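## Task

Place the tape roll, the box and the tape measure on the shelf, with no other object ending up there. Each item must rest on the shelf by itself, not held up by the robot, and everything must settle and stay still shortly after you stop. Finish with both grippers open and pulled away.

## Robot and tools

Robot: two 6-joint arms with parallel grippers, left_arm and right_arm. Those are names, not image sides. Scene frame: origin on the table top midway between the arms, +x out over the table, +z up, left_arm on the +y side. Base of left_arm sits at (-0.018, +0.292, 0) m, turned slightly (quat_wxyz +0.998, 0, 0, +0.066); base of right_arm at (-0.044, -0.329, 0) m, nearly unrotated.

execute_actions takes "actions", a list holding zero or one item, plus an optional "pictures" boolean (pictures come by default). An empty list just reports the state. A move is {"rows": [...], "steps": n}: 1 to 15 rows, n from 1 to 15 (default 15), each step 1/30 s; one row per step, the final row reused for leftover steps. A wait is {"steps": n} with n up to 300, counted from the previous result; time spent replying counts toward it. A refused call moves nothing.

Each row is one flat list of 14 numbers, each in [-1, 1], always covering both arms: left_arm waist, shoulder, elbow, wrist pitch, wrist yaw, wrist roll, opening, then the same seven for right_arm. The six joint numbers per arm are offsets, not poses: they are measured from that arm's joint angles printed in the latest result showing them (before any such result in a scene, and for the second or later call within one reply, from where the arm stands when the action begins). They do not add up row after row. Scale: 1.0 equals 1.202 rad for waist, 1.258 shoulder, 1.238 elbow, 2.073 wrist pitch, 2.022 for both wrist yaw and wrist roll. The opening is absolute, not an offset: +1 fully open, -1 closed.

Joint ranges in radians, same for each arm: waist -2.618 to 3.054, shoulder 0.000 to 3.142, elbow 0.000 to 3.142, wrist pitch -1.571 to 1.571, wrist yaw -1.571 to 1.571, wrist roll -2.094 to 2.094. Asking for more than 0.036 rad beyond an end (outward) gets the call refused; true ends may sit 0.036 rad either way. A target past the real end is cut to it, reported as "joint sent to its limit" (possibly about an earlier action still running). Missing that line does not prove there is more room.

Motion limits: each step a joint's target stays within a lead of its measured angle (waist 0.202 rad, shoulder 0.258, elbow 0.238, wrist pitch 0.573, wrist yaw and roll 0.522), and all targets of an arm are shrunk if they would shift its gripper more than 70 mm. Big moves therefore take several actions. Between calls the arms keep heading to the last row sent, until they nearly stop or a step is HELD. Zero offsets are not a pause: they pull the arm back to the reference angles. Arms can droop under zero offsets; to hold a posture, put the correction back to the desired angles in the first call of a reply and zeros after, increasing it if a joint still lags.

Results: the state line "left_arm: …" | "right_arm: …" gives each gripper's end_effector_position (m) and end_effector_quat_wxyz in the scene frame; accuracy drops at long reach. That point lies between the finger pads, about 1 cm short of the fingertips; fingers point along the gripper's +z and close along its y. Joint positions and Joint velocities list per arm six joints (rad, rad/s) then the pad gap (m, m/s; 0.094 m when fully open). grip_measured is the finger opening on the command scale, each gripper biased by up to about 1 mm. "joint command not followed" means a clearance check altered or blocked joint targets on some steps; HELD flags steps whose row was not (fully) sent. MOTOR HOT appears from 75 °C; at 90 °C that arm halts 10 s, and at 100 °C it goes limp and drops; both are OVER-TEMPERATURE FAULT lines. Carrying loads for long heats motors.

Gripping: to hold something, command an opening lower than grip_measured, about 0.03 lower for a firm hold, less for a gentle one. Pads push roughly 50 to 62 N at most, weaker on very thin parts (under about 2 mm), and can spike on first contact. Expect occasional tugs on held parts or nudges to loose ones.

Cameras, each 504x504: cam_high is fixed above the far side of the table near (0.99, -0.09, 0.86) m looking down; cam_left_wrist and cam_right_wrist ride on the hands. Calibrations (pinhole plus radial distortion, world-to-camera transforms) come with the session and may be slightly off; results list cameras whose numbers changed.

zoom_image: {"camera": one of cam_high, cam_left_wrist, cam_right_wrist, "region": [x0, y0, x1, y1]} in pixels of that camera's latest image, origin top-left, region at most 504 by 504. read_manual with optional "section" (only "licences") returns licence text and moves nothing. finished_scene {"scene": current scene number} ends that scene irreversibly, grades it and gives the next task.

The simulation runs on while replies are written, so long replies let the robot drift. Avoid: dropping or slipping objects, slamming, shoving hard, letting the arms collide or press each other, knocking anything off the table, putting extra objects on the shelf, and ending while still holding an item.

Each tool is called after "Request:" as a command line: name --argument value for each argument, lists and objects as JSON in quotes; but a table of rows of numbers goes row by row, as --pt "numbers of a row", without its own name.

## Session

Request:
execute_actions --actions '[]'

Scene clock: 0.00 s of 5100.00 s.
left_arm: end_effector_position=(+0.3684, +0.4667, +0.2777) grip_measured=+1.000 end_effector_quat_wxyz=(+0.198, +0.001, +0.968, +0.158) | right_arm: end_effector_position=(+0.4062, -0.5568, +0.1674) grip_measured=+1.000 end_effector_quat_wxyz=(+0.282, +0.418, +0.646, -0.573)
Joint positions: left_arm=[ 0.226  1.823  2.082 -1.34  -0.152  0.398  0.094] | right_arm=[-0.113  2.448  2.141 -1.276  1.386  1.045  0.094]
Joint velocities: left_arm=[-0.017 -0.007  0.002 -0.037 -0.037 -0.022  0.   ] | right_arm=[-0.002 -0.002 -0.012  0.007 -0.037 -0.066  0.   ]
Motor temperatures (°C, as the motors report them): left_arm=[18 24 24 31 18 18] | right_arm=[18 28 23 22 17 20]
camera_calibration (this result's frames):
cam_left_wrist: T_world_to_cam=[[0.250921, -0.926481, -0.280486, 0.428861], [-0.942871, -0.299524, 0.145878, 0.494791], [-0.219165, 0.227858, -0.948708, 0.343658], [0, 0, 0, 1]] pos_world=[0.434232, 0.467228, 0.374141]
cam_right_wrist: T_world_to_cam=[[-0.953539, 0.0912781, 0.287109, 0.391455], [-0.0979188, 0.807358, -0.581881, 0.611676], [-0.284913, -0.582959, -0.760909, 0.0350479], [0, 0, 0, 1]] pos_world=[0.443147, -0.509141, 0.270201]

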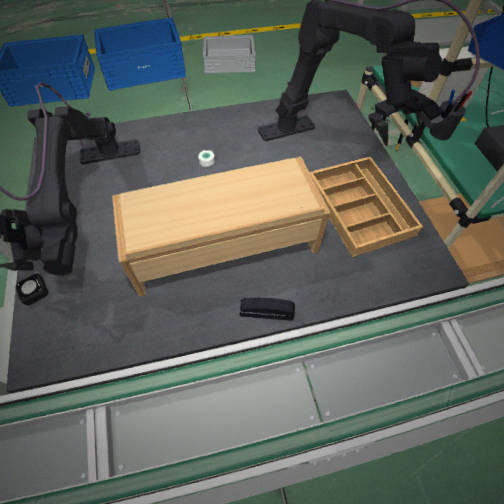

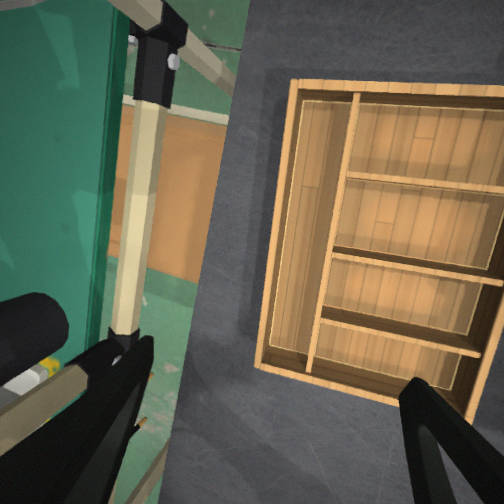

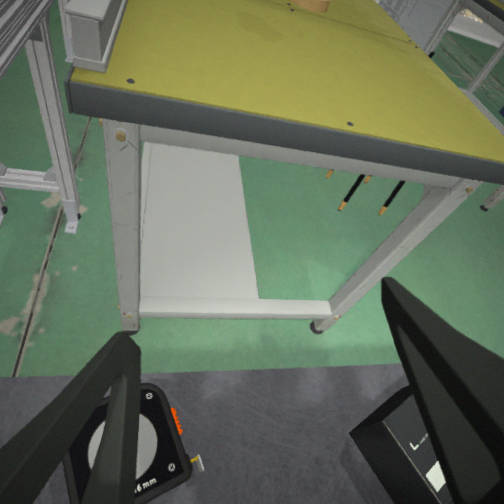

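Request:
zoom_image --camera "cam_high" --region '[0,150,170,320]'

Request:
zoom_image --camera "cam_high" --region '[100,120,350,340]'

Request:
zoom_image --camera "cam_right_wrist" --region '[40,340,504,504]'

Region (0, 150, 170, 320) of cam_high's 504x504 image, scaled by 2.965, with more detail than that image has.

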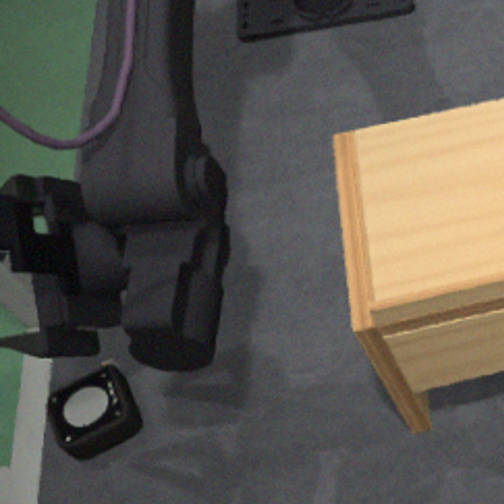

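Region (100, 120, 350, 340) of cam_high's 504x504 image, scaled by 2.016, with more detail than that image has; it fills the top 444 rows of this view, and the rest is white.

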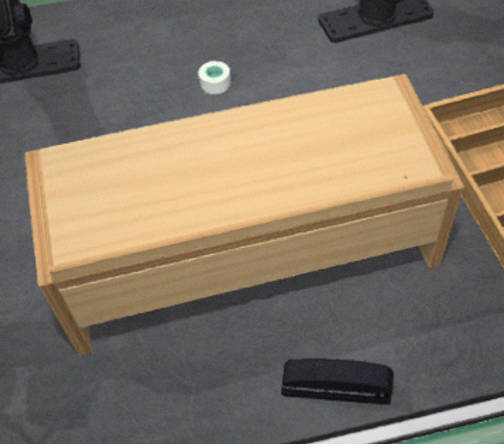

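Region (40, 340, 504, 504) of cam_right_wrist's 504x504 image, scaled by 1.086, with more detail than that image has; it fills the top 178 rows of this view, and the rest is white.

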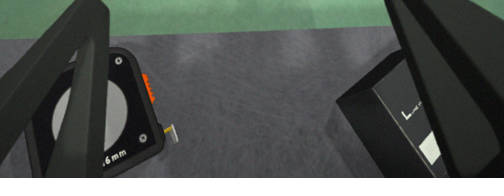

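Request:
execute_actions --actions '[{"rows":[ [0,-0.007,0.015,0.005,0.001,-0.001,1, 0,-0.018,0.02,0.005,0,0,1], [0,-0.014,0.015,0.005,0.002,-0.006,1, 0,-0.024,0.02,0.005,0,0,1], [-0.004,-0.024,0.013,0.005,0.005,-0.012,1, 0,-0.034,0.02,0.005,0,0,1], [-0.011,-0.037,0.008,0.005,0.008,-0.021,1, 0,-0.046,0.02,0.005,0,0,1], [-0.021,-0.054,0.0,0.005,0.013,-0.032,1, 0,-0.062,0.02,0.005,0,0,1], [-0.035,-0.072,-0.010,0.005,0.017,-0.044,1, 0,-0.080,0.02,0.005,0,0,1], [-0.053,-0.093,-0.023,0.005,0.023,-0.057,1, 0,-0.102,0.02,0.005,0,0,1], [-0.074,-0.115,-0.037,0.005,0.029,-0.071,1, -0.001,-0.127,0.018,0.005,-0.002,-0.002,1], [-0.099,-0.137,-0.053,0.005,0.034,-0.086,1, -0.003,-0.155,0.013,0.006,-0.007,-0.005,1], [-0.127,-0.161,-0.070,0.005,0.041,-0.102,1, -0.007,-0.186,0.007,0.007,-0.014,-0.011,1], [-0.159,-0.184,-0.088,0.005,0.047,-0.117,1, -0.011,-0.217,-0.002,0.008,-0.024,-0.018,1], [-0.195,-0.207,-0.106,0.005,0.052,-0.132,1, -0.017,-0.248,-0.013,0.009,-0.035,-0.027,1], [-0.230,-0.229,-0.124,0.005,0.058,-0.146,1, -0.023,-0.279,-0.026,0.011,-0.050,-0.037,1], [-0.266,-0.249,-0.142,0.005,0.064,-0.159,1, -0.031,-0.310,-0.042,0.013,-0.066,-0.050,1], [-0.301,-0.268,-0.159,0.005,0.068,-0.171,1, -0.040,-0.341,-0.060,0.015,-0.085,-0.064,1]],"steps":15}]' --pictures false

Request:
execute_actions --actions '[{"rows":[ [-0.099,-0.060,-0.036,0.005,0.029,-0.068,1, -0.024,-0.096,-0.049,0.015,-0.083,-0.062,1], [-0.135,-0.074,-0.050,0.005,0.032,-0.077,1, -0.036,-0.127,-0.071,0.018,-0.106,-0.080,1], [-0.170,-0.084,-0.063,0.005,0.035,-0.083,1, -0.047,-0.158,-0.093,0.020,-0.130,-0.098,1], [-0.205,-0.091,-0.073,0.005,0.036,-0.087,1, -0.058,-0.190,-0.115,0.023,-0.154,-0.116,1], [-0.241,-0.093,-0.081,0.005,0.037,-0.089,1, -0.069,-0.221,-0.137,0.026,-0.177,-0.134,1], [-0.276,-0.093,-0.086,0.005,0.037,-0.089,1, -0.080,-0.252,-0.159,0.029,-0.201,-0.151,1], [-0.312,-0.093,-0.088,0.005,0.037,-0.089,1, -0.091,-0.283,-0.181,0.032,-0.225,-0.169,1], [-0.347,-0.093,-0.088,0.005,0.037,-0.089,1, -0.102,-0.314,-0.203,0.034,-0.248,-0.187,1], [-0.382,-0.093,-0.088,0.005,0.037,-0.089,1, -0.113,-0.345,-0.225,0.037,-0.272,-0.205,1], [-0.418,-0.093,-0.088,0.005,0.037,-0.089,1, -0.124,-0.376,-0.247,0.040,-0.296,-0.223,1], [-0.453,-0.093,-0.088,0.005,0.037,-0.089,1, -0.135,-0.407,-0.270,0.043,-0.319,-0.241,1], [-0.489,-0.093,-0.088,0.005,0.037,-0.089,1, -0.147,-0.438,-0.292,0.046,-0.343,-0.258,1], [-0.524,-0.093,-0.088,0.006,0.037,-0.089,1, -0.158,-0.469,-0.314,0.048,-0.366,-0.276,1], [-0.559,-0.093,-0.088,0.008,0.037,-0.089,1, -0.169,-0.500,-0.336,0.051,-0.390,-0.294,1], [-0.595,-0.093,-0.088,0.012,0.037,-0.089,1, -0.180,-0.531,-0.358,0.054,-0.414,-0.312,1]],"steps":15}]' --pictures false

Request:
execute_actions --actions '[{"rows":[ [-0.099,-0.005,0.010,0.013,0,0,1, -0.034,-0.096,-0.068,0.018,-0.130,-0.098,1], [-0.135,-0.005,0.004,0.019,0,0,1, -0.046,-0.127,-0.091,0.021,-0.154,-0.116,1], [-0.170,-0.005,-0.005,0.027,0,0,1, -0.057,-0.158,-0.113,0.024,-0.177,-0.134,1], [-0.205,-0.005,-0.017,0.035,0,0,1, -0.068,-0.190,-0.135,0.027,-0.201,-0.151,1], [-0.241,-0.005,-0.032,0.045,0,0,1, -0.079,-0.221,-0.157,0.030,-0.225,-0.169,1], [-0.276,-0.005,-0.050,0.056,0,0,1, -0.090,-0.252,-0.179,0.032,-0.248,-0.187,1], [-0.312,-0.005,-0.071,0.067,0,0,1, -0.100,-0.280,-0.199,0.035,-0.269,-0.203,1], [-0.347,-0.005,-0.093,0.078,0,0,1, -0.109,-0.304,-0.216,0.037,-0.288,-0.217,1], [-0.382,-0.005,-0.118,0.090,0,0,1, -0.117,-0.326,-0.232,0.039,-0.305,-0.230,1], [-0.418,-0.005,-0.143,0.103,0,0,1, -0.123,-0.345,-0.245,0.041,-0.319,-0.241,1], [-0.450,-0.005,-0.171,0.116,0,0,1, -0.129,-0.360,-0.256,0.042,-0.331,-0.249,1], [-0.478,-0.005,-0.199,0.129,0,0,1, -0.133,-0.373,-0.265,0.043,-0.340,-0.257,1], [-0.503,-0.005,-0.229,0.141,0,0,1, -0.137,-0.382,-0.272,0.044,-0.348,-0.262,1], [-0.524,-0.005,-0.258,0.154,0,0,1, -0.139,-0.388,-0.276,0.045,-0.352,-0.266,1], [-0.542,-0.005,-0.288,0.167,0,0,1, -0.140,-0.391,-0.278,0.045,-0.355,-0.267,1]],"steps":15}]' --pictures false

Request:
execute_actions --actions '[{"rows":[ [-0.053,-0.005,-0.089,0.068,0,0,1, -0.005,-0.008,0,0.008,-0.028,-0.022,1], [-0.064,-0.005,-0.119,0.080,0,0,1, -0.005,-0.008,0,0.008,-0.028,-0.022,1], [-0.071,-0.005,-0.148,0.092,0,0,1, -0.005,-0.008,0,0.008,-0.028,-0.022,1], [-0.076,-0.005,-0.176,0.102,0,0,1, -0.005,-0.008,0,0.008,-0.028,-0.022,1], [-0.078,-0.005,-0.204,0.112,0,0,1, -0.005,-0.008,0,0.008,-0.028,-0.022,1], [-0.078,-0.005,-0.230,0.121,0,0,1, -0.005,-0.008,0,0.008,-0.028,-0.022,1], [-0.078,-0.005,-0.254,0.129,0,0,1, -0.005,-0.008,0,0.008,-0.028,-0.022,1], [-0.078,-0.005,-0.277,0.136,0,0,1, -0.005,-0.008,0,0.008,-0.028,-0.022,1], [-0.078,-0.005,-0.297,0.141,0,0,1, -0.005,-0.008,0,0.008,-0.028,-0.022,1], [-0.078,-0.005,-0.315,0.145,0,0,1, -0.005,-0.008,0,0.008,-0.028,-0.022,1], [-0.078,-0.005,-0.330,0.148,0,0,1, -0.005,-0.008,0,0.008,-0.028,-0.022,1], [-0.078,-0.005,-0.343,0.149,0,0,1, -0.005,-0.008,0,0.008,-0.028,-0.022,1], [-0.078,-0.005,-0.352,0.149,0,0,1, -0.005,-0.008,0,0.008,-0.028,-0.022,1], [-0.078,-0.005,-0.357,0.149,0,0,1, -0.005,-0.008,0,0.008,-0.028,-0.022,1], [-0.078,-0.005,-0.358,0.149,0,0,1, -0.005,-0.008,0,0.008,-0.028,-0.022,1]],"steps":15}]' --pictures false

Request:
execute_actions --actions '[{"steps":10}]'

Scene clock: 120.50 s of 5100.00 s.
left_arm: end_effector_position=(+0.3448, +0.3299, +0.3268) grip_measured=+1.000 end_effector_quat_wxyz=(+0.298, +0.037, +0.951, +0.067) | right_arm: end_effector_position=(+0.3671, -0.5553, +0.2982) grip_measured=+1.000 end_effector_quat_wxyz=(+0.370, +0.503, +0.611, -0.486)
Joint positions: left_arm=[-0.064  1.553  1.932 -1.331 -0.067  0.168  0.094] | right_arm=[-0.128  2.103  2.117 -1.249  1.299  0.991  0.094]
Joint velocities: left_arm=[-1.306 -0.926 -0.554  0.081  0.315 -0.711  0.   ] | right_arm=[-0.227 -1.433 -0.369  0.183 -0.637 -0.476  0.   ]
Motor temperatures (°C, as the motors report them): left_arm=[18 29 25 31 18 18] | right_arm=[18 40 24 20 18 20]
Steps of this call (steps 1 to 90: nothing new was sent; then 117.00 s passed at rest; steps 91 to 105: all 15 steps of this action). Readings (joint positions):
91: left_arm=[0.226 1.823 2.082 -1.340 -0.152 0.398] | right_arm=[-0.113 2.448 2.141 -1.276 1.385 1.045]
92: left_arm=[0.226 1.823 2.082 -1.340 -0.152 0.398] | right_arm=[-0.113 2.447 2.141 -1.275 1.384 1.045]
94: left_arm=[0.226 1.821 2.082 -1.340 -0.150 0.390] | right_arm=[-0.113 2.440 2.141 -1.275 1.381 1.045]
98: left_arm=[0.195 1.776 2.058 -1.336 -0.136 0.337] | right_arm=[-0.113 2.381 2.141 -1.273 1.373 1.045]
105: the state above

Scene clock: 121.00 s of 5100.00 s.
left_arm: end_effector_position=(+0.2663, +0.1103, +0.3268) grip_measured=+1.000 end_effector_quat_wxyz=(+0.296, +0.269, +0.912, -0.087) | right_arm: end_effector_position=(+0.2612, -0.5444, +0.3203) grip_measured=+1.000 end_effector_quat_wxyz=(+0.318, +0.457, +0.783, -0.278)
Joint positions: left_arm=[-0.704  1.445  1.829 -1.327  0.     0.002  0.094] | right_arm=[-0.317  1.522  1.732 -1.159  0.66   0.518  0.094]
Joint velocities: left_arm=[-1.184 -0.012  0.017  0.095  0.007  0.022  0.   ] | right_arm=[-0.383 -1.077 -0.813  0.066 -1.399 -0.96   0.   ]
Motor temperatures (°C, as the motors report them): left_arm=[18 29 25 31 18 18] | right_arm=[18 40 24 20 18 20]
Steps of this call (steps 1 to 15: all 15 steps of this action). Readings (joint positions):
1: left_arm=[-0.110 1.525 1.918 -1.331 -0.055 0.143] | right_arm=[-0.136 2.054 2.105 -1.242 1.270 0.970]
2: left_arm=[-0.156 1.503 1.907 -1.330 -0.045 0.119] | right_arm=[-0.146 2.006 2.091 -1.233 1.237 0.945]
4: left_arm=[-0.242 1.467 1.883 -1.328 -0.028 0.078] | right_arm=[-0.169 1.915 2.052 -1.214 1.162 0.889]
8: left_arm=[-0.407 1.445 1.846 -1.328 -0.010 0.029] | right_arm=[-0.225 1.762 1.941 -1.190 0.991 0.762]
15: the state above

Scene clock: 121.50 s of 5100.00 s.
left_arm: end_effector_position=(+0.1196, -0.0415, +0.2555) grip_measured=+1.000 end_effector_quat_wxyz=(+0.237, +0.535, +0.795, -0.160) | right_arm: end_effector_position=(+0.2039, -0.4641, +0.3298) grip_measured=+1.000 end_effector_quat_wxyz=(+0.403, +0.246, +0.875, -0.105)
Joint positions: left_arm=[-1.313  1.445  1.54  -1.087  0.002  0.002  0.094] | right_arm=[-0.474  1.047  1.42  -1.086  0.04   0.054  0.094]
Joint velocities: left_arm=[-0.779  0.002 -1.048  0.652 -0.051  0.007  0.   ] | right_arm=[-0.076 -0.212 -0.208 -0.022 -0.579 -0.462  0.   ]
Motor temperatures (°C, as the motors report them): left_arm=[18 29 25 31 18 18] | right_arm=[18 39 24 21 18 20]
Steps of this call (steps 1 to 15: all 15 steps of this action). Readings (joint positions):
1: left_arm=[-0.747 1.445 1.829 -1.325 0.001 0.002] | right_arm=[-0.331 1.484 1.705 -1.153 0.610 0.481]
2: left_arm=[-0.790 1.445 1.829 -1.321 0.001 0.002] | right_arm=[-0.345 1.446 1.678 -1.146 0.559 0.444]
4: left_arm=[-0.876 1.445 1.827 -1.306 0.001 0.002] | right_arm=[-0.372 1.367 1.626 -1.132 0.461 0.372]
8: left_arm=[-1.045 1.445 1.772 -1.240 0.000 0.002] | right_arm=[-0.424 1.208 1.523 -1.107 0.273 0.230]
15: the state above

Scene clock: 122.00 s of 5100.00 s.
left_arm: end_effector_position=(+0.0809, -0.0280, +0.1274) grip_measured=+1.000 end_effector_quat_wxyz=(+0.160, +0.583, +0.788, -0.120) | right_arm: end_effector_position=(+0.2089, -0.4577, +0.3326) grip_measured=+1.000 end_effector_quat_wxyz=(+0.412, +0.222, +0.879, -0.093)
Joint positions: left_arm=[-1.403  1.445  1.108 -0.831  0.005  0.002  0.094] | right_arm=[-0.474  1.043  1.419 -1.073 -0.005  0.022  0.094]
Joint velocities: left_arm=[-0.007 -0.012 -0.222  0.066  0.022  0.066  0.   ] | right_arm=[-0.002  0.007  0.002 -0.007 -0.007 -0.007  0.   ]
Motor temperatures (°C, as the motors report them): left_arm=[18 29 25 31 18 18] | right_arm=[18 39 24 21 18 20]
Steps of this call (steps 1 to 15: all 15 steps of this action). Readings (joint positions):
1: left_arm=[-1.338 1.445 1.502 -1.062 0.003 0.002] | right_arm=[-0.474 1.043 1.419 -1.087 0.029 0.046]
2: left_arm=[-1.360 1.445 1.464 -1.037 0.003 0.002] | right_arm=[-0.474 1.043 1.419 -1.084 0.021 0.041]
4: left_arm=[-1.390 1.445 1.388 -0.987 0.004 0.002] | right_arm=[-0.474 1.043 1.419 -1.079 0.011 0.033]
8: left_arm=[-1.403 1.445 1.250 -0.904 0.005 0.002] | right_arm=[-0.474 1.043 1.419 -1.075 0.000 0.026]
15: the state above

Scene clock: 122.33 s of 5100.00 s.
left_arm: end_effector_position=(+0.0824, -0.0327, +0.1277) grip_measured=+1.000 end_effector_quat_wxyz=(+0.168, +0.582, +0.786, -0.127) | right_arm: end_effector_position=(+0.2090, -0.4575, +0.3327) grip_measured=+1.000 end_effector_quat_wxyz=(+0.413, +0.222, +0.879, -0.093)
Joint positions: left_arm=[-1.403  1.445  1.1   -0.801  0.005  0.002  0.094] | right_arm=[-0.474  1.043  1.419 -1.073 -0.006  0.021  0.094]
Joint velocities: left_arm=[ 0.007 -0.007 -0.007  0.037 -0.081 -0.037  0.   ] | right_arm=[-0.002  0.002  0.007  0.081 -0.022  0.051  0.   ]
Motor temperatures (°C, as the motors report them): left_arm=[18 29 25 31 18 18] | right_arm=[18 39 24 21 18 20]
Steps of this call (steps 1 to 10: the robot went on to your last target). Readings (joint positions):
1: left_arm=[-1.403 1.445 1.102 -0.828 0.005 0.002] | right_arm=[-0.474 1.043 1.419 -1.073 -0.005 0.021]
2: left_arm=[-1.403 1.445 1.100 -0.826 0.005 0.002] | right_arm=[-0.474 1.043 1.419 -1.073 -0.005 0.021]
4: left_arm=[-1.403 1.445 1.100 -0.817 0.005 0.002] | right_arm=[-0.474 1.043 1.419 -1.073 -0.006 0.021]
8: left_arm=[-1.403 1.445 1.100 -0.804 0.005 0.002] | right_arm=[-0.474 1.043 1.419 -1.073 -0.006 0.021]
10: the state above
camera_calibration (this result's frames):
cam_left_wrist: T_world_to_cam=[[-0.882836, -0.46897, 0.0258425, 0.0651409], [-0.454897, 0.867447, 0.201506, 0.0882332], [-0.116917, 0.166141, -0.979146, 0.245853], [0, 0, 0, 1]] pos_world=[0.12639, -0.0868346, 0.221263]
cam_right_wrist: T_world_to_cam=[[-0.611632, -0.768617, -0.18744, -0.160074], [-0.763905, 0.635393, -0.112808, 0.512876], [0.205805, 0.0741894, -0.975777, 0.432153], [0, 0, 0, 1]] pos_world=[0.204943, -0.480974, 0.449537]

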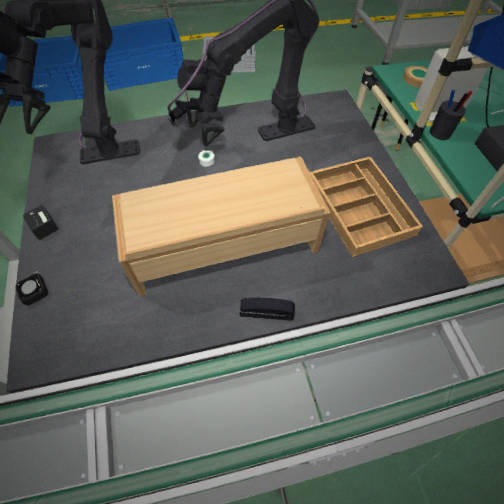

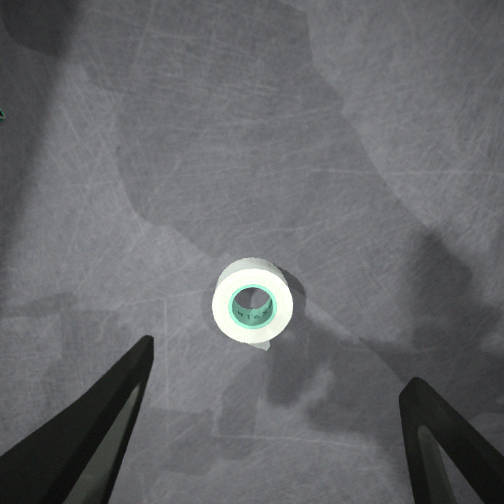

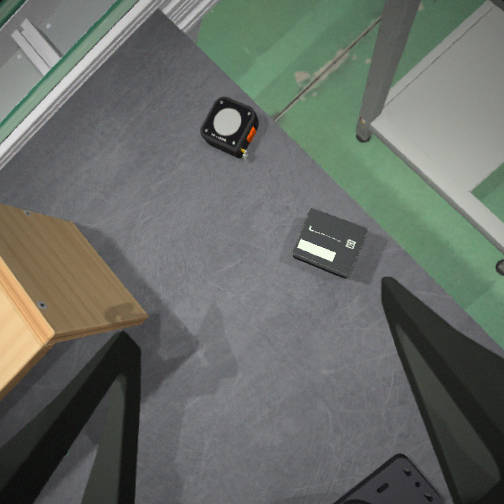

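Request:
zoom_image --camera "cam_right_wrist" --region '[270,190,390,310]'

Request:
zoom_image --camera "cam_right_wrist" --region '[180,75,280,175]'

Request:
zoom_image --camera "cam_high" --region '[0,190,120,310]'

Request:
zoom_image --camera "cam_left_wrist" --region '[190,240,320,370]'

Region (270, 190, 390, 310) of cam_right_wrist's 504x504 image, scaled by 4.200, with more detail than that image has.

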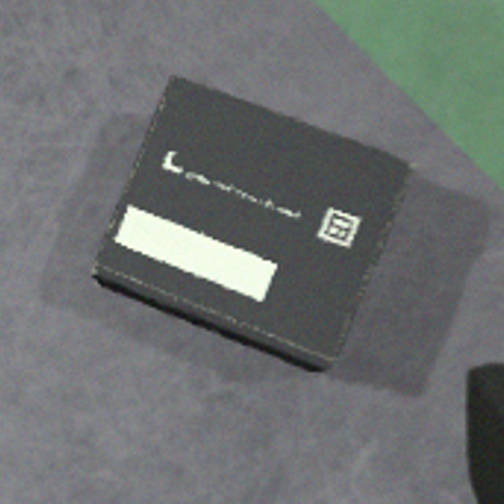

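Region (180, 75, 280, 175) of cam_right_wrist's 504x504 image, scaled by 5.040, with more detail than that image has.

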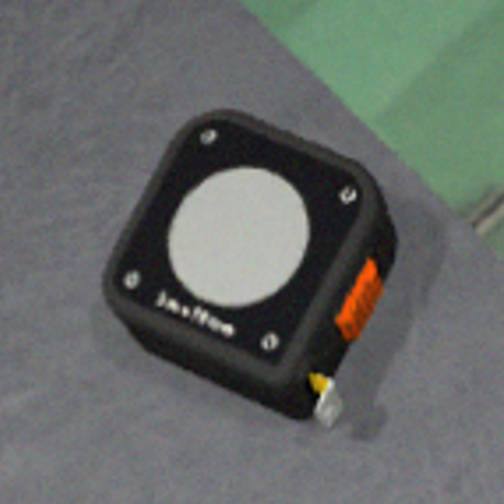

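Region (0, 190, 120, 310) of cam_high's 504x504 image, scaled by 4.200, with more detail than that image has.

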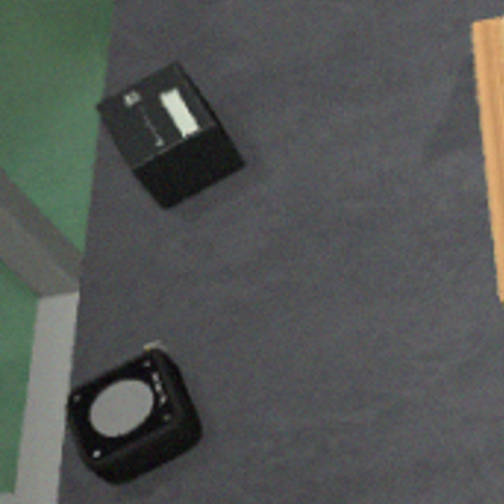

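Region (190, 240, 320, 370) of cam_left_wrist's 504x504 image, scaled by 3.877, with more detail than that image has.

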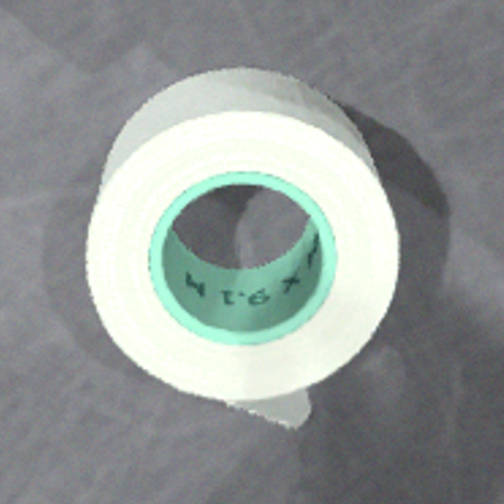

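Request:
execute_actions --actions '[{"rows":[ [0.003,0,-0.001,0.004,0,0,0.97, -0.004,0.001,-0.001,0.005,0.003,0.007,1], [0.006,0.001,-0.002,0.007,0,0,0.94, -0.008,0.005,-0.004,0.009,0.006,0.012,1], [0.009,0.002,-0.005,0.010,0,0,0.91, -0.012,0.011,-0.009,0.014,0.009,0.019,1], [0.012,0.004,-0.009,0.014,0,0,0.88, -0.016,0.019,-0.016,0.020,0.013,0.027,1], [0.015,0.006,-0.014,0.019,0,0,0.85, -0.020,0.029,-0.024,0.026,0.017,0.035,1], [0.018,0.009,-0.019,0.024,0,0,0.82, -0.024,0.041,-0.033,0.033,0.021,0.045,1], [0.021,0.012,-0.026,0.030,0,0,0.79, -0.028,0.054,-0.044,0.041,0.026,0.055,1], [0.023,0.015,-0.033,0.036,0,0,0.76, -0.032,0.068,-0.056,0.049,0.032,0.066,1], [0.023,0.018,-0.040,0.042,0,0,0.73, -0.035,0.084,-0.069,0.058,0.037,0.078,1], [0.023,0.022,-0.048,0.049,0,0,0.70, -0.036,0.101,-0.083,0.067,0.043,0.090,1], [0.023,0.026,-0.057,0.056,0,0,0.67, -0.036,0.119,-0.098,0.076,0.049,0.102,1], [0.023,0.030,-0.066,0.063,0,0,0.64, -0.036,0.138,-0.113,0.085,0.055,0.115,1], [0.023,0.034,-0.075,0.070,0,0,0.61, -0.036,0.157,-0.128,0.095,0.061,0.128,1], [0.023,0.038,-0.084,0.076,0,0,0.58, -0.036,0.176,-0.144,0.104,0.067,0.140,1], [0.023,0.043,-0.094,0.083,0,0,0.55, -0.036,0.196,-0.160,0.113,0.073,0.153,1]],"steps":15}]' --pictures false

Request:
execute_actions --actions '[{"rows":[ [0,0.013,-0.028,0.034,0,0,0.55, 0,0.059,-0.048,0.047,0.030,0.063,1], [0,0.017,-0.037,0.041,0,0,0.55, 0,0.078,-0.064,0.056,0.036,0.075,1], [0,0.021,-0.046,0.047,0,0,0.55, 0,0.097,-0.079,0.064,0.042,0.087,1], [0,0.025,-0.055,0.053,0,0,0.55, 0,0.115,-0.094,0.073,0.047,0.098,1], [0,0.029,-0.064,0.059,0,0,0.55, 0,0.133,-0.109,0.080,0.052,0.108,1], [0,0.033,-0.072,0.064,0,0,0.55, 0,0.150,-0.123,0.087,0.056,0.118,1], [0,0.036,-0.079,0.069,0,0,0.55, 0,0.166,-0.136,0.094,0.061,0.126,1], [0,0.039,-0.086,0.073,0,0,0.55, 0,0.181,-0.148,0.099,0.064,0.134,1], [0,0.042,-0.093,0.077,0,0,0.55, 0,0.194,-0.159,0.104,0.067,0.141,1], [0,0.045,-0.098,0.080,0,0,0.55, 0,0.206,-0.168,0.108,0.070,0.146,1], [0,0.047,-0.103,0.082,0,0,0.55, 0,0.215,-0.176,0.111,0.072,0.150,1], [0,0.049,-0.107,0.083,0,0,0.55, 0,0.224,-0.183,0.113,0.073,0.152,1], [0,0.050,-0.110,0.083,0,0,0.55, 0,0.230,-0.188,0.113,0.073,0.153,1], [0,0.051,-0.112,0.083,0,0,0.55, 0,0.233,-0.191,0.113,0.073,0.153,1], [0,0.051,-0.112,0.083,0,0,0.55, 0,0.235,-0.192,0.113,0.073,0.153,1]],"steps":15}]' --pictures false

Request:
execute_actions --actions '[{"steps":12}]'

Scene clock: 211.67 s of 5100.00 s.
left_arm: end_effector_position=(+0.0890, -0.0310, +0.0975) grip_measured=+0.565 end_effector_quat_wxyz=(+0.164, +0.575, +0.793, -0.121) | right_arm: end_effector_position=(+0.2438, -0.5065, +0.2499) grip_measured=+1.000 end_effector_quat_wxyz=(+0.339, +0.351, +0.868, -0.088)
Joint positions: left_arm=[-1.383  1.479  1.014 -0.696  0.005  0.002  0.074] | right_arm=[-0.509  1.237  1.277 -0.9    0.082  0.226  0.094]
Joint velocities: left_arm=[-0.012  0.208 -0.359  0.359  0.051 -0.037 -0.027] | right_arm=[-0.002  0.828 -0.613  0.535  0.227  0.623  0.   ]
Motor temperatures (°C, as the motors report them): left_arm=[18 27 25 30 18 18] | right_arm=[18 29 24 25 17 20]
Steps of this call (steps 1 to 30: the robot went on to your last target; steps 31 to 90: nothing new was sent; then 85.83 s passed at rest; steps 91 to 105: all 15 steps of this action). Readings (joint positions):
91: left_arm=[-1.403 1.445 1.100 -0.797 0.005 0.002] | right_arm=[-0.474 1.043 1.419 -1.073 -0.007 0.022]
92: left_arm=[-1.403 1.445 1.100 -0.797 0.005 0.002] | right_arm=[-0.474 1.043 1.419 -1.071 -0.007 0.024]
94: left_arm=[-1.402 1.445 1.100 -0.797 0.005 0.002] | right_arm=[-0.478 1.045 1.419 -1.063 -0.005 0.036]
98: left_arm=[-1.390 1.445 1.085 -0.773 0.005 0.002] | right_arm=[-0.497 1.073 1.402 -1.017 0.016 0.084]
105: the state above

Scene clock: 212.17 s of 5100.00 s.
left_arm: end_effector_position=(+0.0855, -0.0204, +0.0497) grip_measured=+0.552 end_effector_quat_wxyz=(+0.144, +0.577, +0.797, -0.107) | right_arm: end_effector_position=(+0.2442, -0.5301, +0.0990) grip_measured=+1.000 end_effector_quat_wxyz=(+0.198, +0.489, +0.844, -0.098)
Joint positions: left_arm=[-1.383  1.534  0.885 -0.562  0.005  0.002  0.073] | right_arm=[-0.509  1.526  1.054 -0.697  0.198  0.499  0.094]
Joint velocities: left_arm=[-0.007  0.042 -0.085  0.051 -0.022  0.022 -0.001] | right_arm=[-0.002  0.173 -0.159 -0.022  0.095  0.168  0.   ]
Motor temperatures (°C, as the motors report them): left_arm=[18 27 25 30 18 18] | right_arm=[18 29 24 25 17 20]
Steps of this call (steps 1 to 15: all 15 steps of this action). Readings (joint positions):
1: left_arm=[-1.383 1.484 1.003 -0.686 0.005 0.002] | right_arm=[-0.509 1.265 1.257 -0.883 0.092 0.249]
2: left_arm=[-1.383 1.489 0.991 -0.676 0.005 0.002] | right_arm=[-0.509 1.294 1.238 -0.865 0.101 0.273]
4: left_arm=[-1.383 1.496 0.970 -0.655 0.005 0.002] | right_arm=[-0.509 1.345 1.203 -0.827 0.120 0.320]
8: left_arm=[-1.383 1.511 0.932 -0.609 0.005 0.002] | right_arm=[-0.509 1.428 1.135 -0.759 0.158 0.406]
15: the state above

Scene clock: 212.57 s of 5100.00 s.
left_arm: end_effector_position=(+0.0864, -0.0230, +0.0497) grip_measured=+0.552 end_effector_quat_wxyz=(+0.149, +0.577, +0.796, -0.110) | right_arm: end_effector_position=(+0.2460, -0.5336, +0.0974) grip_measured=+1.000 end_effector_quat_wxyz=(+0.205, +0.501, +0.835, -0.101)
Joint positions: left_arm=[-1.383  1.536  0.882 -0.545  0.005  0.002  0.073] | right_arm=[-0.509  1.532  1.048 -0.673  0.21   0.526  0.094]
Joint velocities: left_arm=[-0.012  0.007 -0.002  0.051 -0.007 -0.022 -0.001] | right_arm=[ 0.007 -0.007  0.007  0.051  0.051 -0.037  0.   ]
Motor temperatures (°C, as the motors report them): left_arm=[18 27 25 30 18 18] | right_arm=[18 29 24 25 17 20]
Steps of this call (steps 1 to 12: the robot went on to your last target). Readings (joint positions):
1: left_arm=[-1.383 1.535 0.884 -0.560 0.005 0.002] | right_arm=[-0.509 1.531 1.050 -0.695 0.200 0.505]
2: left_arm=[-1.383 1.536 0.882 -0.558 0.005 0.002] | right_arm=[-0.509 1.532 1.048 -0.694 0.202 0.509]
4: left_arm=[-1.383 1.536 0.882 -0.554 0.005 0.002] | right_arm=[-0.509 1.532 1.048 -0.689 0.205 0.516]
8: left_arm=[-1.383 1.536 0.882 -0.547 0.005 0.002] | right_arm=[-0.509 1.532 1.048 -0.677 0.209 0.523]
12: the state above
camera_calibration (this result's frames):
cam_left_wrist: T_world_to_cam=[[-0.872833, -0.487755, 0.0160612, 0.0744437], [-0.468653, 0.846922, 0.251173, 0.0956653], [-0.136113, 0.211705, -0.967809, 0.170555], [0, 0, 0, 1]] pos_world=[0.133026, -0.0808179, 0.13984]
cam_right_wrist: T_world_to_cam=[[-0.96009, -0.254688, -0.115586, 0.1129], [-0.277882, 0.915529, 0.290841, 0.553496], [0.0317489, 0.311353, -0.949764, 0.367395], [0, 0, 0, 1]] pos_world=[0.250536, -0.592377, 0.201009]

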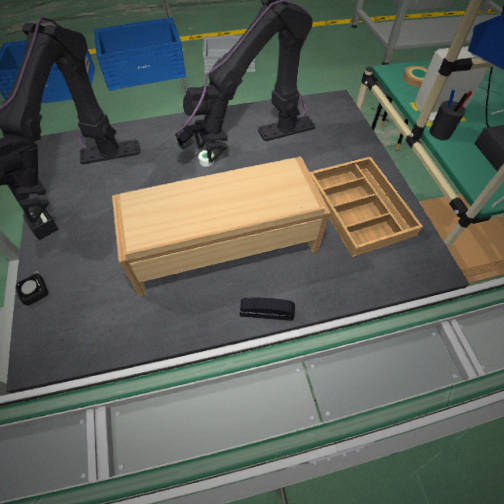

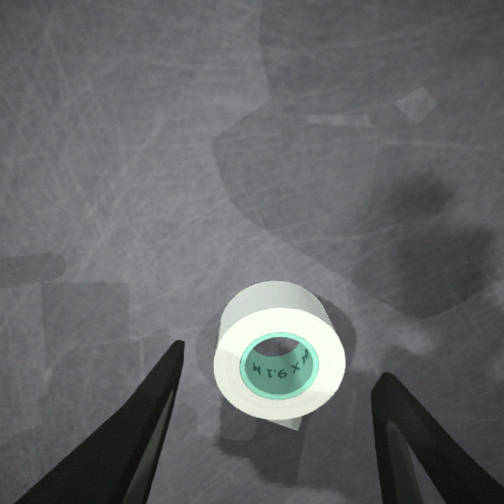

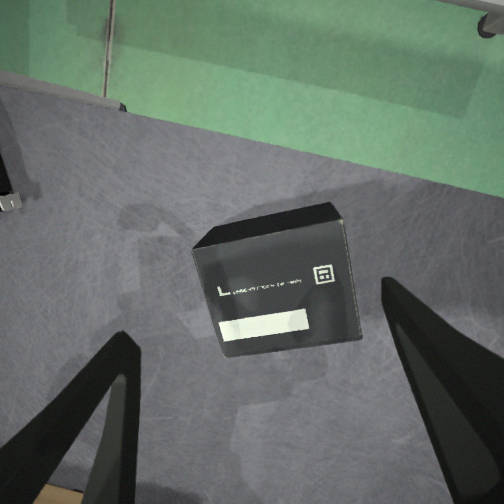

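Request:
execute_actions --actions '[{"rows":[ [0,0.004,-0.004,0.012,0,0,0.55, 0.004,0.002,-0.006,0.004,0.010,0.005,1], [0,0.006,-0.006,0.017,0,0,0.55, 0.008,0.004,-0.010,0.006,0.013,0.008,1], [0,0.008,-0.009,0.022,0,0,0.55, 0.012,0.005,-0.015,0.008,0.016,0.011,1], [0,0.011,-0.013,0.027,0,0,0.55, 0.016,0.006,-0.021,0.010,0.019,0.013,1], [0,0.014,-0.017,0.032,0,0,0.55, 0.020,0.007,-0.027,0.012,0.021,0.015,1], [0,0.018,-0.021,0.037,0,0,0.55, 0.023,0.008,-0.033,0.014,0.023,0.016,1], [0,0.022,-0.025,0.042,0,0,0.55, 0.025,0.009,-0.039,0.016,0.024,0.017,1], [0,0.026,-0.029,0.046,0,0,0.55, 0.027,0.010,-0.045,0.018,0.024,0.017,1], [0,0.030,-0.033,0.050,0,0,0.55, 0.027,0.011,-0.051,0.020,0.024,0.017,1], [0,0.033,-0.037,0.053,0,0,0.55, 0.027,0.012,-0.056,0.021,0.024,0.017,1], [0,0.036,-0.041,0.055,0,0,0.55, 0.027,0.012,-0.060,0.022,0.024,0.017,1], [0,0.039,-0.044,0.057,0,0,0.55, 0.027,0.012,-0.063,0.022,0.024,0.017,1], [0,0.041,-0.046,0.058,0,0,0.55, 0.027,0.012,-0.065,0.022,0.024,0.017,1], [0,0.042,-0.048,0.058,0,0,0.55, 0.027,0.012,-0.066,0.022,0.024,0.017,1], [0,0.043,-0.048,0.058,0,0,0.55, 0.027,0.012,-0.066,0.022,0.024,0.017,1]],"steps":15}]' --pictures false

Request:
execute_actions --actions '[{"steps":12}]'

Scene clock: 253.33 s of 5100.00 s.
left_arm: end_effector_position=(+0.0862, -0.0225, +0.0280) grip_measured=+0.552 end_effector_quat_wxyz=(+0.146, +0.577, +0.796, -0.108) | right_arm: end_effector_position=(+0.2381, -0.5244, +0.0794) grip_measured=+1.000 end_effector_quat_wxyz=(+0.191, +0.502, +0.836, -0.110)
Joint positions: left_arm=[-1.383  1.58   0.833 -0.459  0.005  0.002  0.073] | right_arm=[-0.484  1.532  0.983 -0.641  0.236  0.55   0.094]
Joint velocities: left_arm=[-0.017  0.076 -0.105 -0.007  0.081  0.037  0.001] | right_arm=[-0.007  0.002 -0.046 -0.066  0.007  0.022  0.   ]
Motor temperatures (°C, as the motors report them): left_arm=[18 27 25 29 18 18] | right_arm=[18 31 24 23 17 20]
Steps of this call (steps 1 to 30: the robot went on to your last target; steps 31 to 90: nothing new was sent; then 37.27 s passed at rest; steps 91 to 105: all 15 steps of this action). Readings (joint positions):
91: left_arm=[-1.383 1.536 0.882 -0.543 0.005 0.002] | right_arm=[-0.509 1.532 1.048 -0.671 0.211 0.527]
92: left_arm=[-1.383 1.536 0.882 -0.541 0.005 0.002] | right_arm=[-0.509 1.532 1.048 -0.670 0.212 0.528]
94: left_arm=[-1.383 1.536 0.882 -0.533 0.005 0.002] | right_arm=[-0.507 1.532 1.048 -0.668 0.218 0.533]
98: left_arm=[-1.383 1.542 0.869 -0.498 0.005 0.002] | right_arm=[-0.490 1.532 1.028 -0.648 0.230 0.543]
105: the state above

Scene clock: 253.73 s of 5100.00 s.
left_arm: end_effector_position=(+0.0868, -0.0241, +0.0271) grip_measured=+0.552 end_effector_quat_wxyz=(+0.149, +0.577, +0.796, -0.110) | right_arm: end_effector_position=(+0.2389, -0.5253, +0.0798) grip_measured=+1.000 end_effector_quat_wxyz=(+0.194, +0.503, +0.835, -0.111)
Joint positions: left_arm=[-1.383  1.584  0.83  -0.445  0.005  0.002  0.073] | right_arm=[-0.484  1.532  0.982 -0.634  0.239  0.552  0.094]
Joint velocities: left_arm=[ 0.007 -0.007 -0.007  0.037  0.022 -0.022 -0.001] | right_arm=[-0.007 -0.007 -0.007  0.066 -0.11   0.007  0.   ]
Motor temperatures (°C, as the motors report them): left_arm=[18 27 25 29 18 18] | right_arm=[18 31 24 23 17 20]
Steps of this call (steps 1 to 12: the robot went on to your last target). Readings (joint positions):
1: left_arm=[-1.383 1.583 0.831 -0.458 0.005 0.002] | right_arm=[-0.484 1.532 0.982 -0.641 0.237 0.550]
2: left_arm=[-1.383 1.584 0.830 -0.457 0.005 0.002] | right_arm=[-0.484 1.532 0.982 -0.640 0.237 0.550]
4: left_arm=[-1.383 1.584 0.830 -0.454 0.005 0.002] | right_arm=[-0.484 1.532 0.982 -0.638 0.238 0.551]
8: left_arm=[-1.383 1.584 0.830 -0.447 0.005 0.002] | right_arm=[-0.484 1.532 0.982 -0.635 0.238 0.551]
12: the state above
camera_calibration (this result's frames):
cam_left_wrist: T_world_to_cam=[[-0.872829, -0.487767, 0.0159169, 0.0745919], [-0.468593, 0.846739, 0.251898, 0.102424], [-0.136345, 0.212406, -0.967623, 0.148956], [0, 0, 0, 1]] pos_world=[0.13341, -0.0819818, 0.117146]
cam_right_wrist: T_world_to_cam=[[-0.965035, -0.246588, -0.0888905, 0.109527], [-0.261959, 0.919184, 0.29407, 0.546951], [0.00919259, 0.307074, -0.951641, 0.351598], [0, 0, 0, 1]] pos_world=[0.245744, -0.583708, 0.183489]

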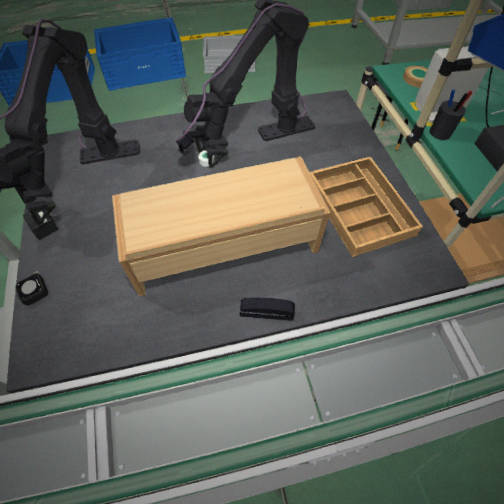

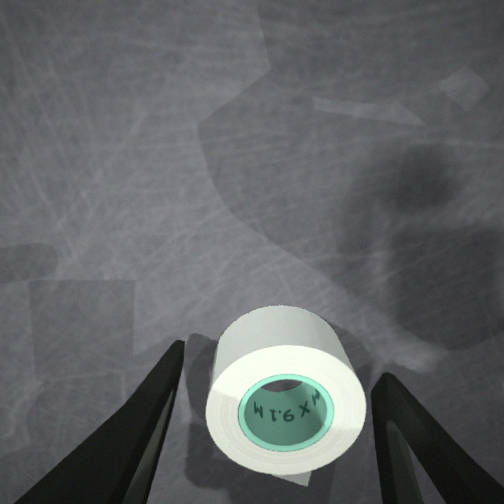

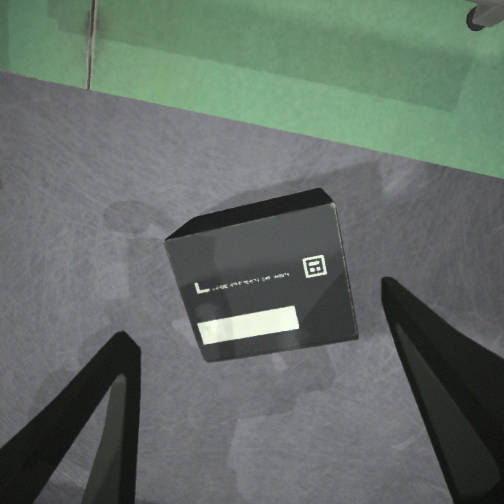

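Request:
execute_actions --actions '[{"rows":[ [0,0.003,0,0.005,0,0,0.50, 0,0.010,-0.012,0.009,0.004,0.002,1], [0,0.003,0,0.005,0,0,0.45, 0,0.012,-0.015,0.014,0.004,0.002,1], [0,0.003,0,0.005,0,0,0.40, 0,0.015,-0.020,0.021,0.004,0.002,1], [0,0.003,0,0.005,0,0,0.35, 0,0.019,-0.026,0.029,0.004,0.002,1], [0,0.003,0,0.005,0,0,0.30, 0,0.024,-0.034,0.037,0.004,0.002,1], [0,0.003,0,0.005,0,0,0.25, 0,0.029,-0.043,0.046,0.004,0.002,1], [0,0.003,0,0.005,0,0,0.21, 0,0.035,-0.052,0.055,0.004,0.002,1], [0,0.003,0,0.005,0,0,0.17, 0,0.041,-0.062,0.063,0.004,0.002,1], [0,0.003,0,0.005,0,0,0.14, 0,0.047,-0.072,0.071,0.004,0.002,1], [0,0.003,0,0.005,0,0,0.11, 0,0.053,-0.081,0.078,0.004,0.002,1], [0,0.003,0,0.005,0,0,0.08, 0,0.058,-0.090,0.084,0.004,0.002,1], [0,0.003,0,0.005,0,0,0.06, 0,0.063,-0.098,0.089,0.004,0.002,1], [0,0.003,0,0.005,0,0,0.04, 0,0.067,-0.104,0.092,0.004,0.002,1], [0,0.003,0,0.005,0,0,0.02, 0,0.070,-0.109,0.094,0.004,0.002,1], [0,0.003,0,0.005,0,0,0.00, 0,0.071,-0.111,0.094,0.004,0.002,1]],"steps":15}]' --pictures false

Request:
execute_actions --actions '[{"steps":12}]'

Scene clock: 280.27 s of 5100.00 s.
left_arm: end_effector_position=(+0.0869, -0.0244, +0.0272) grip_measured=+0.044 end_effector_quat_wxyz=(+0.149, +0.577, +0.796, -0.110) | right_arm: end_effector_position=(+0.2324, -0.5220, +0.0320) grip_measured=+1.000 end_effector_quat_wxyz=(+0.176, +0.503, +0.839, -0.112)
Joint positions: left_arm=[-1.383  1.584  0.83  -0.443  0.005  0.002  0.049] | right_arm=[-0.484  1.61   0.867 -0.479  0.239  0.552  0.094]
Joint velocities: left_arm=[ 0.012 -0.012 -0.017  0.007  0.007 -0.007  0.   ] | right_arm=[ 0.017  0.149 -0.227  0.139  0.007 -0.007  0.   ]
Motor temperatures (°C, as the motors report them): left_arm=[18 27 25 29 18 18] | right_arm=[18 30 24 23 17 20]
Steps of this call (steps 1 to 30: the robot went on to your last target; steps 31 to 90: nothing new was sent; then 23.03 s passed at rest; steps 91 to 105: all 15 steps of this action). Readings (joint positions):
91: left_arm=[-1.383 1.584 0.830 -0.443 0.005 0.002] | right_arm=[-0.484 1.532 0.982 -0.632 0.239 0.552]
92: left_arm=[-1.383 1.584 0.830 -0.443 0.005 0.002] | right_arm=[-0.484 1.532 0.982 -0.629 0.239 0.552]
94: left_arm=[-1.383 1.584 0.830 -0.443 0.005 0.002] | right_arm=[-0.484 1.533 0.980 -0.615 0.239 0.552]
98: left_arm=[-1.383 1.584 0.830 -0.443 0.005 0.002] | right_arm=[-0.484 1.551 0.951 -0.557 0.239 0.552]
105: the state above

Scene clock: 280.67 s of 5100.00 s.
left_arm: end_effector_position=(+0.0869, -0.0244, +0.0272) grip_measured=+0.044 end_effector_quat_wxyz=(+0.149, +0.577, +0.796, -0.110) | right_arm: end_effector_position=(+0.2345, -0.5230, +0.0287) grip_measured=+1.000 end_effector_quat_wxyz=(+0.182, +0.503, +0.838, -0.111)
Joint positions: left_arm=[-1.383  1.584  0.83  -0.443  0.005  0.002  0.049] | right_arm=[-0.484  1.618  0.855 -0.448  0.239  0.552  0.094]
Joint velocities: left_arm=[-0.027 -0.012 -0.007 -0.007  0.022 -0.066 -0.001] | right_arm=[-0.002  0.007  0.002  0.051  0.007 -0.007  0.   ]
Motor temperatures (°C, as the motors report them): left_arm=[18 27 25 29 18 18] | right_arm=[18 30 24 23 17 20]
Steps of this call (steps 1 to 12: the robot went on to your last target). Readings (joint positions):
1: left_arm=[-1.383 1.584 0.830 -0.443 0.005 0.002] | right_arm=[-0.484 1.615 0.860 -0.476 0.239 0.552]
2: left_arm=[-1.383 1.584 0.830 -0.443 0.005 0.002] | right_arm=[-0.484 1.617 0.857 -0.474 0.239 0.552]
4: left_arm=[-1.383 1.584 0.830 -0.443 0.005 0.002] | right_arm=[-0.484 1.618 0.855 -0.469 0.239 0.552]
8: left_arm=[-1.383 1.584 0.830 -0.443 0.005 0.002] | right_arm=[-0.484 1.618 0.855 -0.453 0.239 0.552]
12: the state above
camera_calibration (this result's frames):
cam_left_wrist: T_world_to_cam=[[-0.872837, -0.487743, 0.0162054, 0.0745163], [-0.468714, 0.847103, 0.250447, 0.102784], [-0.135881, 0.211003, -0.967995, 0.149112], [0, 0, 0, 1]] pos_world=[0.133478, -0.0821868, 0.11739]
cam_right_wrist: T_world_to_cam=[[-0.966899, -0.245519, -0.0694774, 0.101682], [-0.254843, 0.91565, 0.310869, 0.554723], [-0.0127073, 0.318285, -0.94791, 0.313179], [0, 0, 0, 1]] pos_world=[0.243664, -0.582648, 0.131483]

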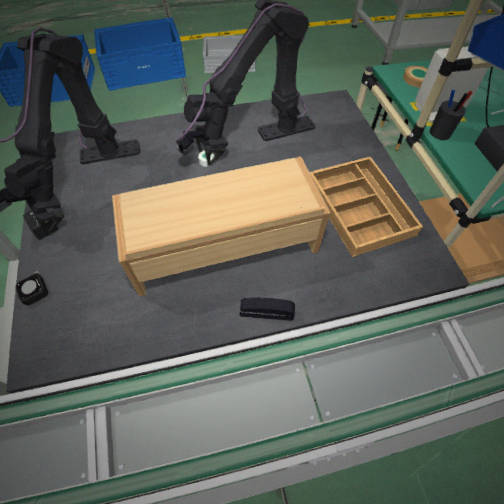

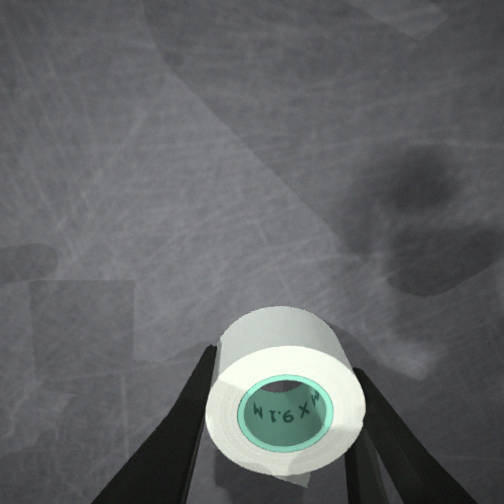

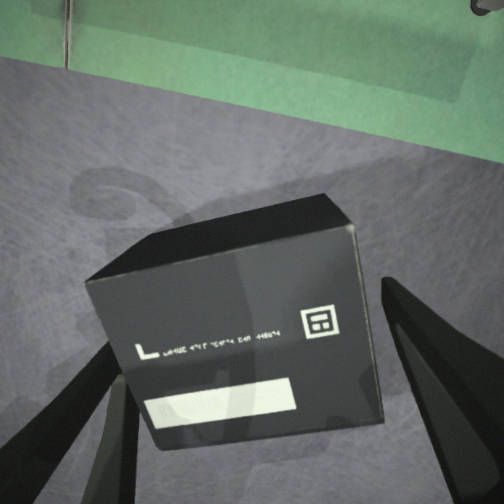

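Request:
execute_actions --actions '[{"rows":[ [0,-0.008,0.014,0,0,0,0.01, 0,0,0,0.003,0,0,0.95], [0,-0.010,0.021,-0.006,0,0,0.01, 0,0,0,0.003,0,0,0.90], [0,-0.011,0.031,-0.018,0,0,0.01, 0,0,0,0.003,0,0,0.85], [0,-0.014,0.044,-0.032,0,0,0.01, 0,0,0,0.003,0,0,0.80], [0,-0.017,0.061,-0.048,0,0,0.01, 0,0,0,0.003,0,0,0.76], [0,-0.021,0.081,-0.065,0,0,0.01, 0,0,0,0.003,0,0,0.72], [0,-0.025,0.103,-0.082,0,0,0.01, 0,0,0,0.003,0,0,0.68], [0,-0.030,0.128,-0.101,0,0,0.01, 0,0,0,0.003,0,0,0.65], [0,-0.035,0.155,-0.121,0,0,0.01, 0,0,0,0.003,0,0,0.62], [0,-0.040,0.184,-0.143,0,0,0.01, 0,0,0,0.003,0,0,0.60], [0,-0.046,0.214,-0.165,0,0,0.01, 0,0,0,0.003,0,0,0.58], [0,-0.051,0.245,-0.188,0,0,0.01, 0,0,0,0.003,0,0,0.56], [0,-0.057,0.278,-0.211,0,0,0.01, 0,0,0,0.003,0,0,0.55], [0,-0.063,0.310,-0.234,0,0,0.01, 0,0,0,0.003,0,0,0.54], [0,-0.070,0.344,-0.258,0,0,0.01, 0,0,0,0.003,0,0,0.53]],"steps":15}]' --pictures false

Request:
execute_actions --actions '[{"rows":[ [0,-0.027,0.109,-0.116,0,0,0.01, 0,0,0,0,0,0,0.52], [0,-0.033,0.141,-0.139,0,0,0.01, 0,0,0,0,0,0,0.51], [0,-0.039,0.174,-0.161,0,0,0.01, 0,0,0,0,0,0,0.50], [0,-0.044,0.205,-0.182,0,0,0.01, 0,0,0,0,0,0,0.49], [0,-0.050,0.235,-0.202,0,0,0.01, 0,0,0,0,0,0,0.48], [0,-0.055,0.264,-0.222,0,0,0.01, 0,0,0,0,0,0,0.47], [0,-0.060,0.291,-0.239,0,0,0.01, 0,0,0,0,0,0,0.47], [0,-0.065,0.316,-0.255,0,0,0.01, 0,0,0,0,0,0,0.47], [0,-0.069,0.338,-0.269,0,0,0.01, 0,0,0,0,0,0,0.47], [0,-0.073,0.358,-0.281,0,0,0.01, 0,0,0,0,0,0,0.47], [0,-0.076,0.375,-0.290,0,0,0.01, 0,0,0,0,0,0,0.47], [0,-0.079,0.388,-0.297,0,0,0.01, 0,0,0,0,0,0,0.47], [0,-0.080,0.398,-0.302,0,0,0.01, 0,0,0,0,0,0,0.47], [0,-0.082,0.405,-0.304,0,0,0.01, 0,0,0,0,0,0,0.47], [0,-0.082,0.407,-0.304,0,0,0.01, 0,0,0,0,0,0,0.47]],"steps":15}]' --pictures false

Request:
execute_actions --actions '[{"steps":10}]'

Scene clock: 322.10 s of 5100.00 s.
left_arm: end_effector_position=(+0.0944, -0.0472, +0.1150) grip_measured=+0.044 end_effector_quat_wxyz=(+0.155, +0.576, +0.795, -0.114) | right_arm: end_effector_position=(+0.2351, -0.5234, +0.0289) grip_measured=+0.538 end_effector_quat_wxyz=(+0.183, +0.503, +0.837, -0.111)
Joint positions: left_arm=[-1.383  1.549  1.16  -0.794  0.005  0.002  0.049] | right_arm=[-0.484  1.618  0.855 -0.445  0.239  0.552  0.072]
Joint velocities: left_arm=[-0.012 -0.261  1.189 -1.209 -0.037 -0.007 -0.001] | right_arm=[-0.002 -0.007  0.007 -0.007 -0.081  0.022 -0.007]
Motor temperatures (°C, as the motors report them): left_arm=[18 27 25 28 18 18] | right_arm=[18 30 24 23 17 20]
Steps of this call (steps 1 to 30: the robot went on to your last target; steps 31 to 90: nothing new was sent; then 37.93 s passed at rest; steps 91 to 105: all 15 steps of this action). Readings (joint positions):
91: left_arm=[-1.383 1.584 0.830 -0.443 0.005 0.002] | right_arm=[-0.484 1.618 0.855 -0.445 0.239 0.552]
92: left_arm=[-1.383 1.584 0.830 -0.444 0.005 0.002] | right_arm=[-0.484 1.618 0.855 -0.445 0.239 0.552]
94: left_arm=[-1.383 1.584 0.837 -0.459 0.005 0.002] | right_arm=[-0.484 1.618 0.855 -0.445 0.239 0.552]
98: left_arm=[-1.383 1.584 0.907 -0.550 0.005 0.002] | right_arm=[-0.484 1.618 0.855 -0.445 0.239 0.552]
105: the state above

Scene clock: 322.60 s of 5100.00 s.
left_arm: end_effector_position=(+0.0828, -0.0120, +0.2525) grip_measured=+0.044 end_effector_quat_wxyz=(+0.160, +0.575, +0.793, -0.118) | right_arm: end_effector_position=(+0.2351, -0.5233, +0.0289) grip_measured=+0.513 end_effector_quat_wxyz=(+0.183, +0.503, +0.837, -0.111)
Joint positions: left_arm=[-1.383  1.464  1.632 -1.337  0.005  0.002  0.049] | right_arm=[-0.484  1.618  0.855 -0.445  0.239  0.552  0.071]
Joint velocities: left_arm=[ 0.012 -0.139  0.281 -0.52  -0.007  0.051 -0.   ] | right_arm=[ 0.017 -0.017 -0.002  0.051 -0.007 -0.007  0.   ]
Motor temperatures (°C, as the motors report them): left_arm=[18 27 25 28 18 18] | right_arm=[18 30 24 23 17 20]
Steps of this call (steps 1 to 15: all 15 steps of this action). Readings (joint positions):
1: left_arm=[-1.383 1.543 1.203 -0.836 0.005 0.002] | right_arm=[-0.484 1.618 0.855 -0.445 0.239 0.552]
2: left_arm=[-1.383 1.538 1.247 -0.879 0.005 0.002] | right_arm=[-0.484 1.618 0.855 -0.445 0.239 0.552]
4: left_arm=[-1.383 1.532 1.329 -0.964 0.005 0.002] | right_arm=[-0.484 1.618 0.855 -0.445 0.239 0.552]
8: left_arm=[-1.383 1.511 1.473 -1.134 0.005 0.002] | right_arm=[-0.484 1.618 0.855 -0.445 0.239 0.552]
15: the state above

Scene clock: 322.93 s of 5100.00 s.
left_arm: end_effector_position=(+0.0779, +0.0027, +0.2515) grip_measured=+0.044 end_effector_quat_wxyz=(+0.140, +0.578, +0.797, -0.103) | right_arm: end_effector_position=(+0.2351, -0.5233, +0.0289) grip_measured=+0.513 end_effector_quat_wxyz=(+0.183, +0.503, +0.837, -0.111)
Joint positions: left_arm=[-1.383  1.458  1.643 -1.407  0.005  0.002  0.049] | right_arm=[-0.484  1.618  0.855 -0.445  0.239  0.552  0.071]
Joint velocities: left_arm=[ 0.002 -0.012  0.002 -0.051 -0.007 -0.022 -0.002] | right_arm=[ 0.002  0.002 -0.012 -0.051 -0.022 -0.007 -0.   ]
Motor temperatures (°C, as the motors report them): left_arm=[18 27 25 28 18 18] | right_arm=[18 30 24 23 17 20]
Steps of this call (steps 1 to 10: the robot went on to your last target). Readings (joint positions):
1: left_arm=[-1.383 1.461 1.639 -1.351 0.005 0.002] | right_arm=[-0.484 1.618 0.855 -0.445 0.239 0.552]
2: left_arm=[-1.383 1.459 1.643 -1.363 0.005 0.002] | right_arm=[-0.484 1.618 0.855 -0.445 0.239 0.552]
4: left_arm=[-1.383 1.458 1.643 -1.382 0.005 0.002] | right_arm=[-0.484 1.618 0.855 -0.445 0.239 0.552]
8: left_arm=[-1.383 1.458 1.643 -1.402 0.005 0.002] | right_arm=[-0.484 1.618 0.855 -0.445 0.239 0.552]
10: the state above
camera_calibration (this result's frames):
cam_left_wrist: T_world_to_cam=[[-0.87273, -0.488065, 0.0115861, 0.0774494], [-0.466705, 0.841029, 0.273598, 0.0134044], [-0.143278, 0.23337, -0.961774, 0.358203], [0, 0, 0, 1]] pos_world=[0.125171, -0.0570671, 0.339946]
cam_right_wrist: T_world_to_cam=[[-0.966663, -0.245728, -0.0719746, 0.10217], [-0.255855, 0.91596, 0.309121, 0.555509], [-0.0100338, 0.317231, -0.948295, 0.312338], [0, 0, 0, 1]] pos_world=[0.244028, -0.582801, 0.131823]

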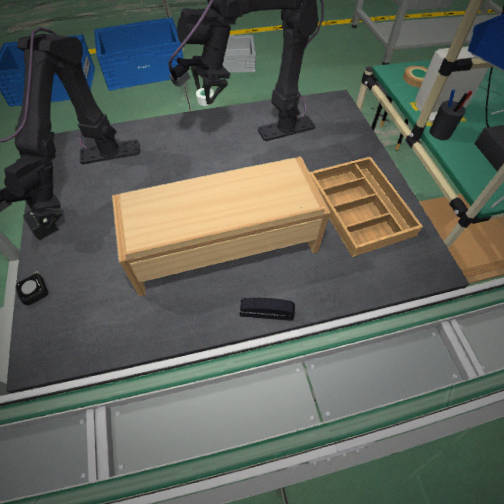

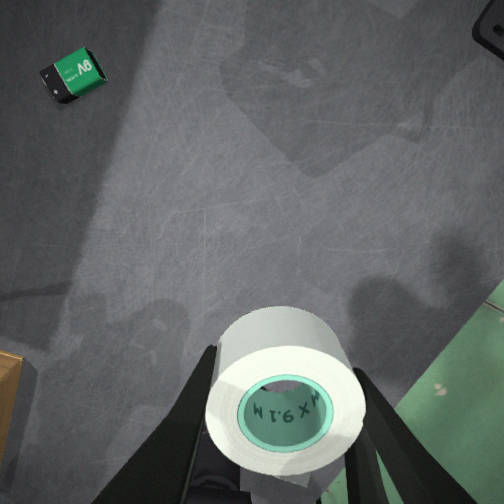

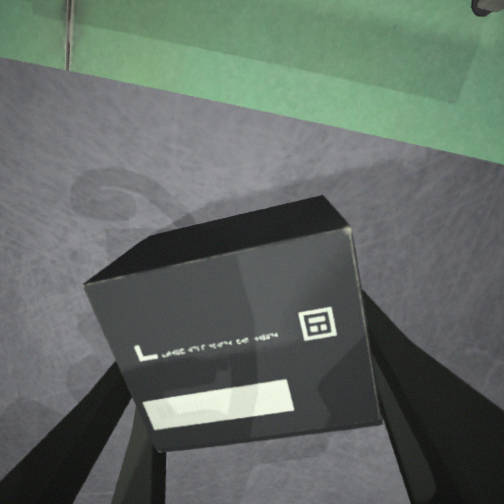

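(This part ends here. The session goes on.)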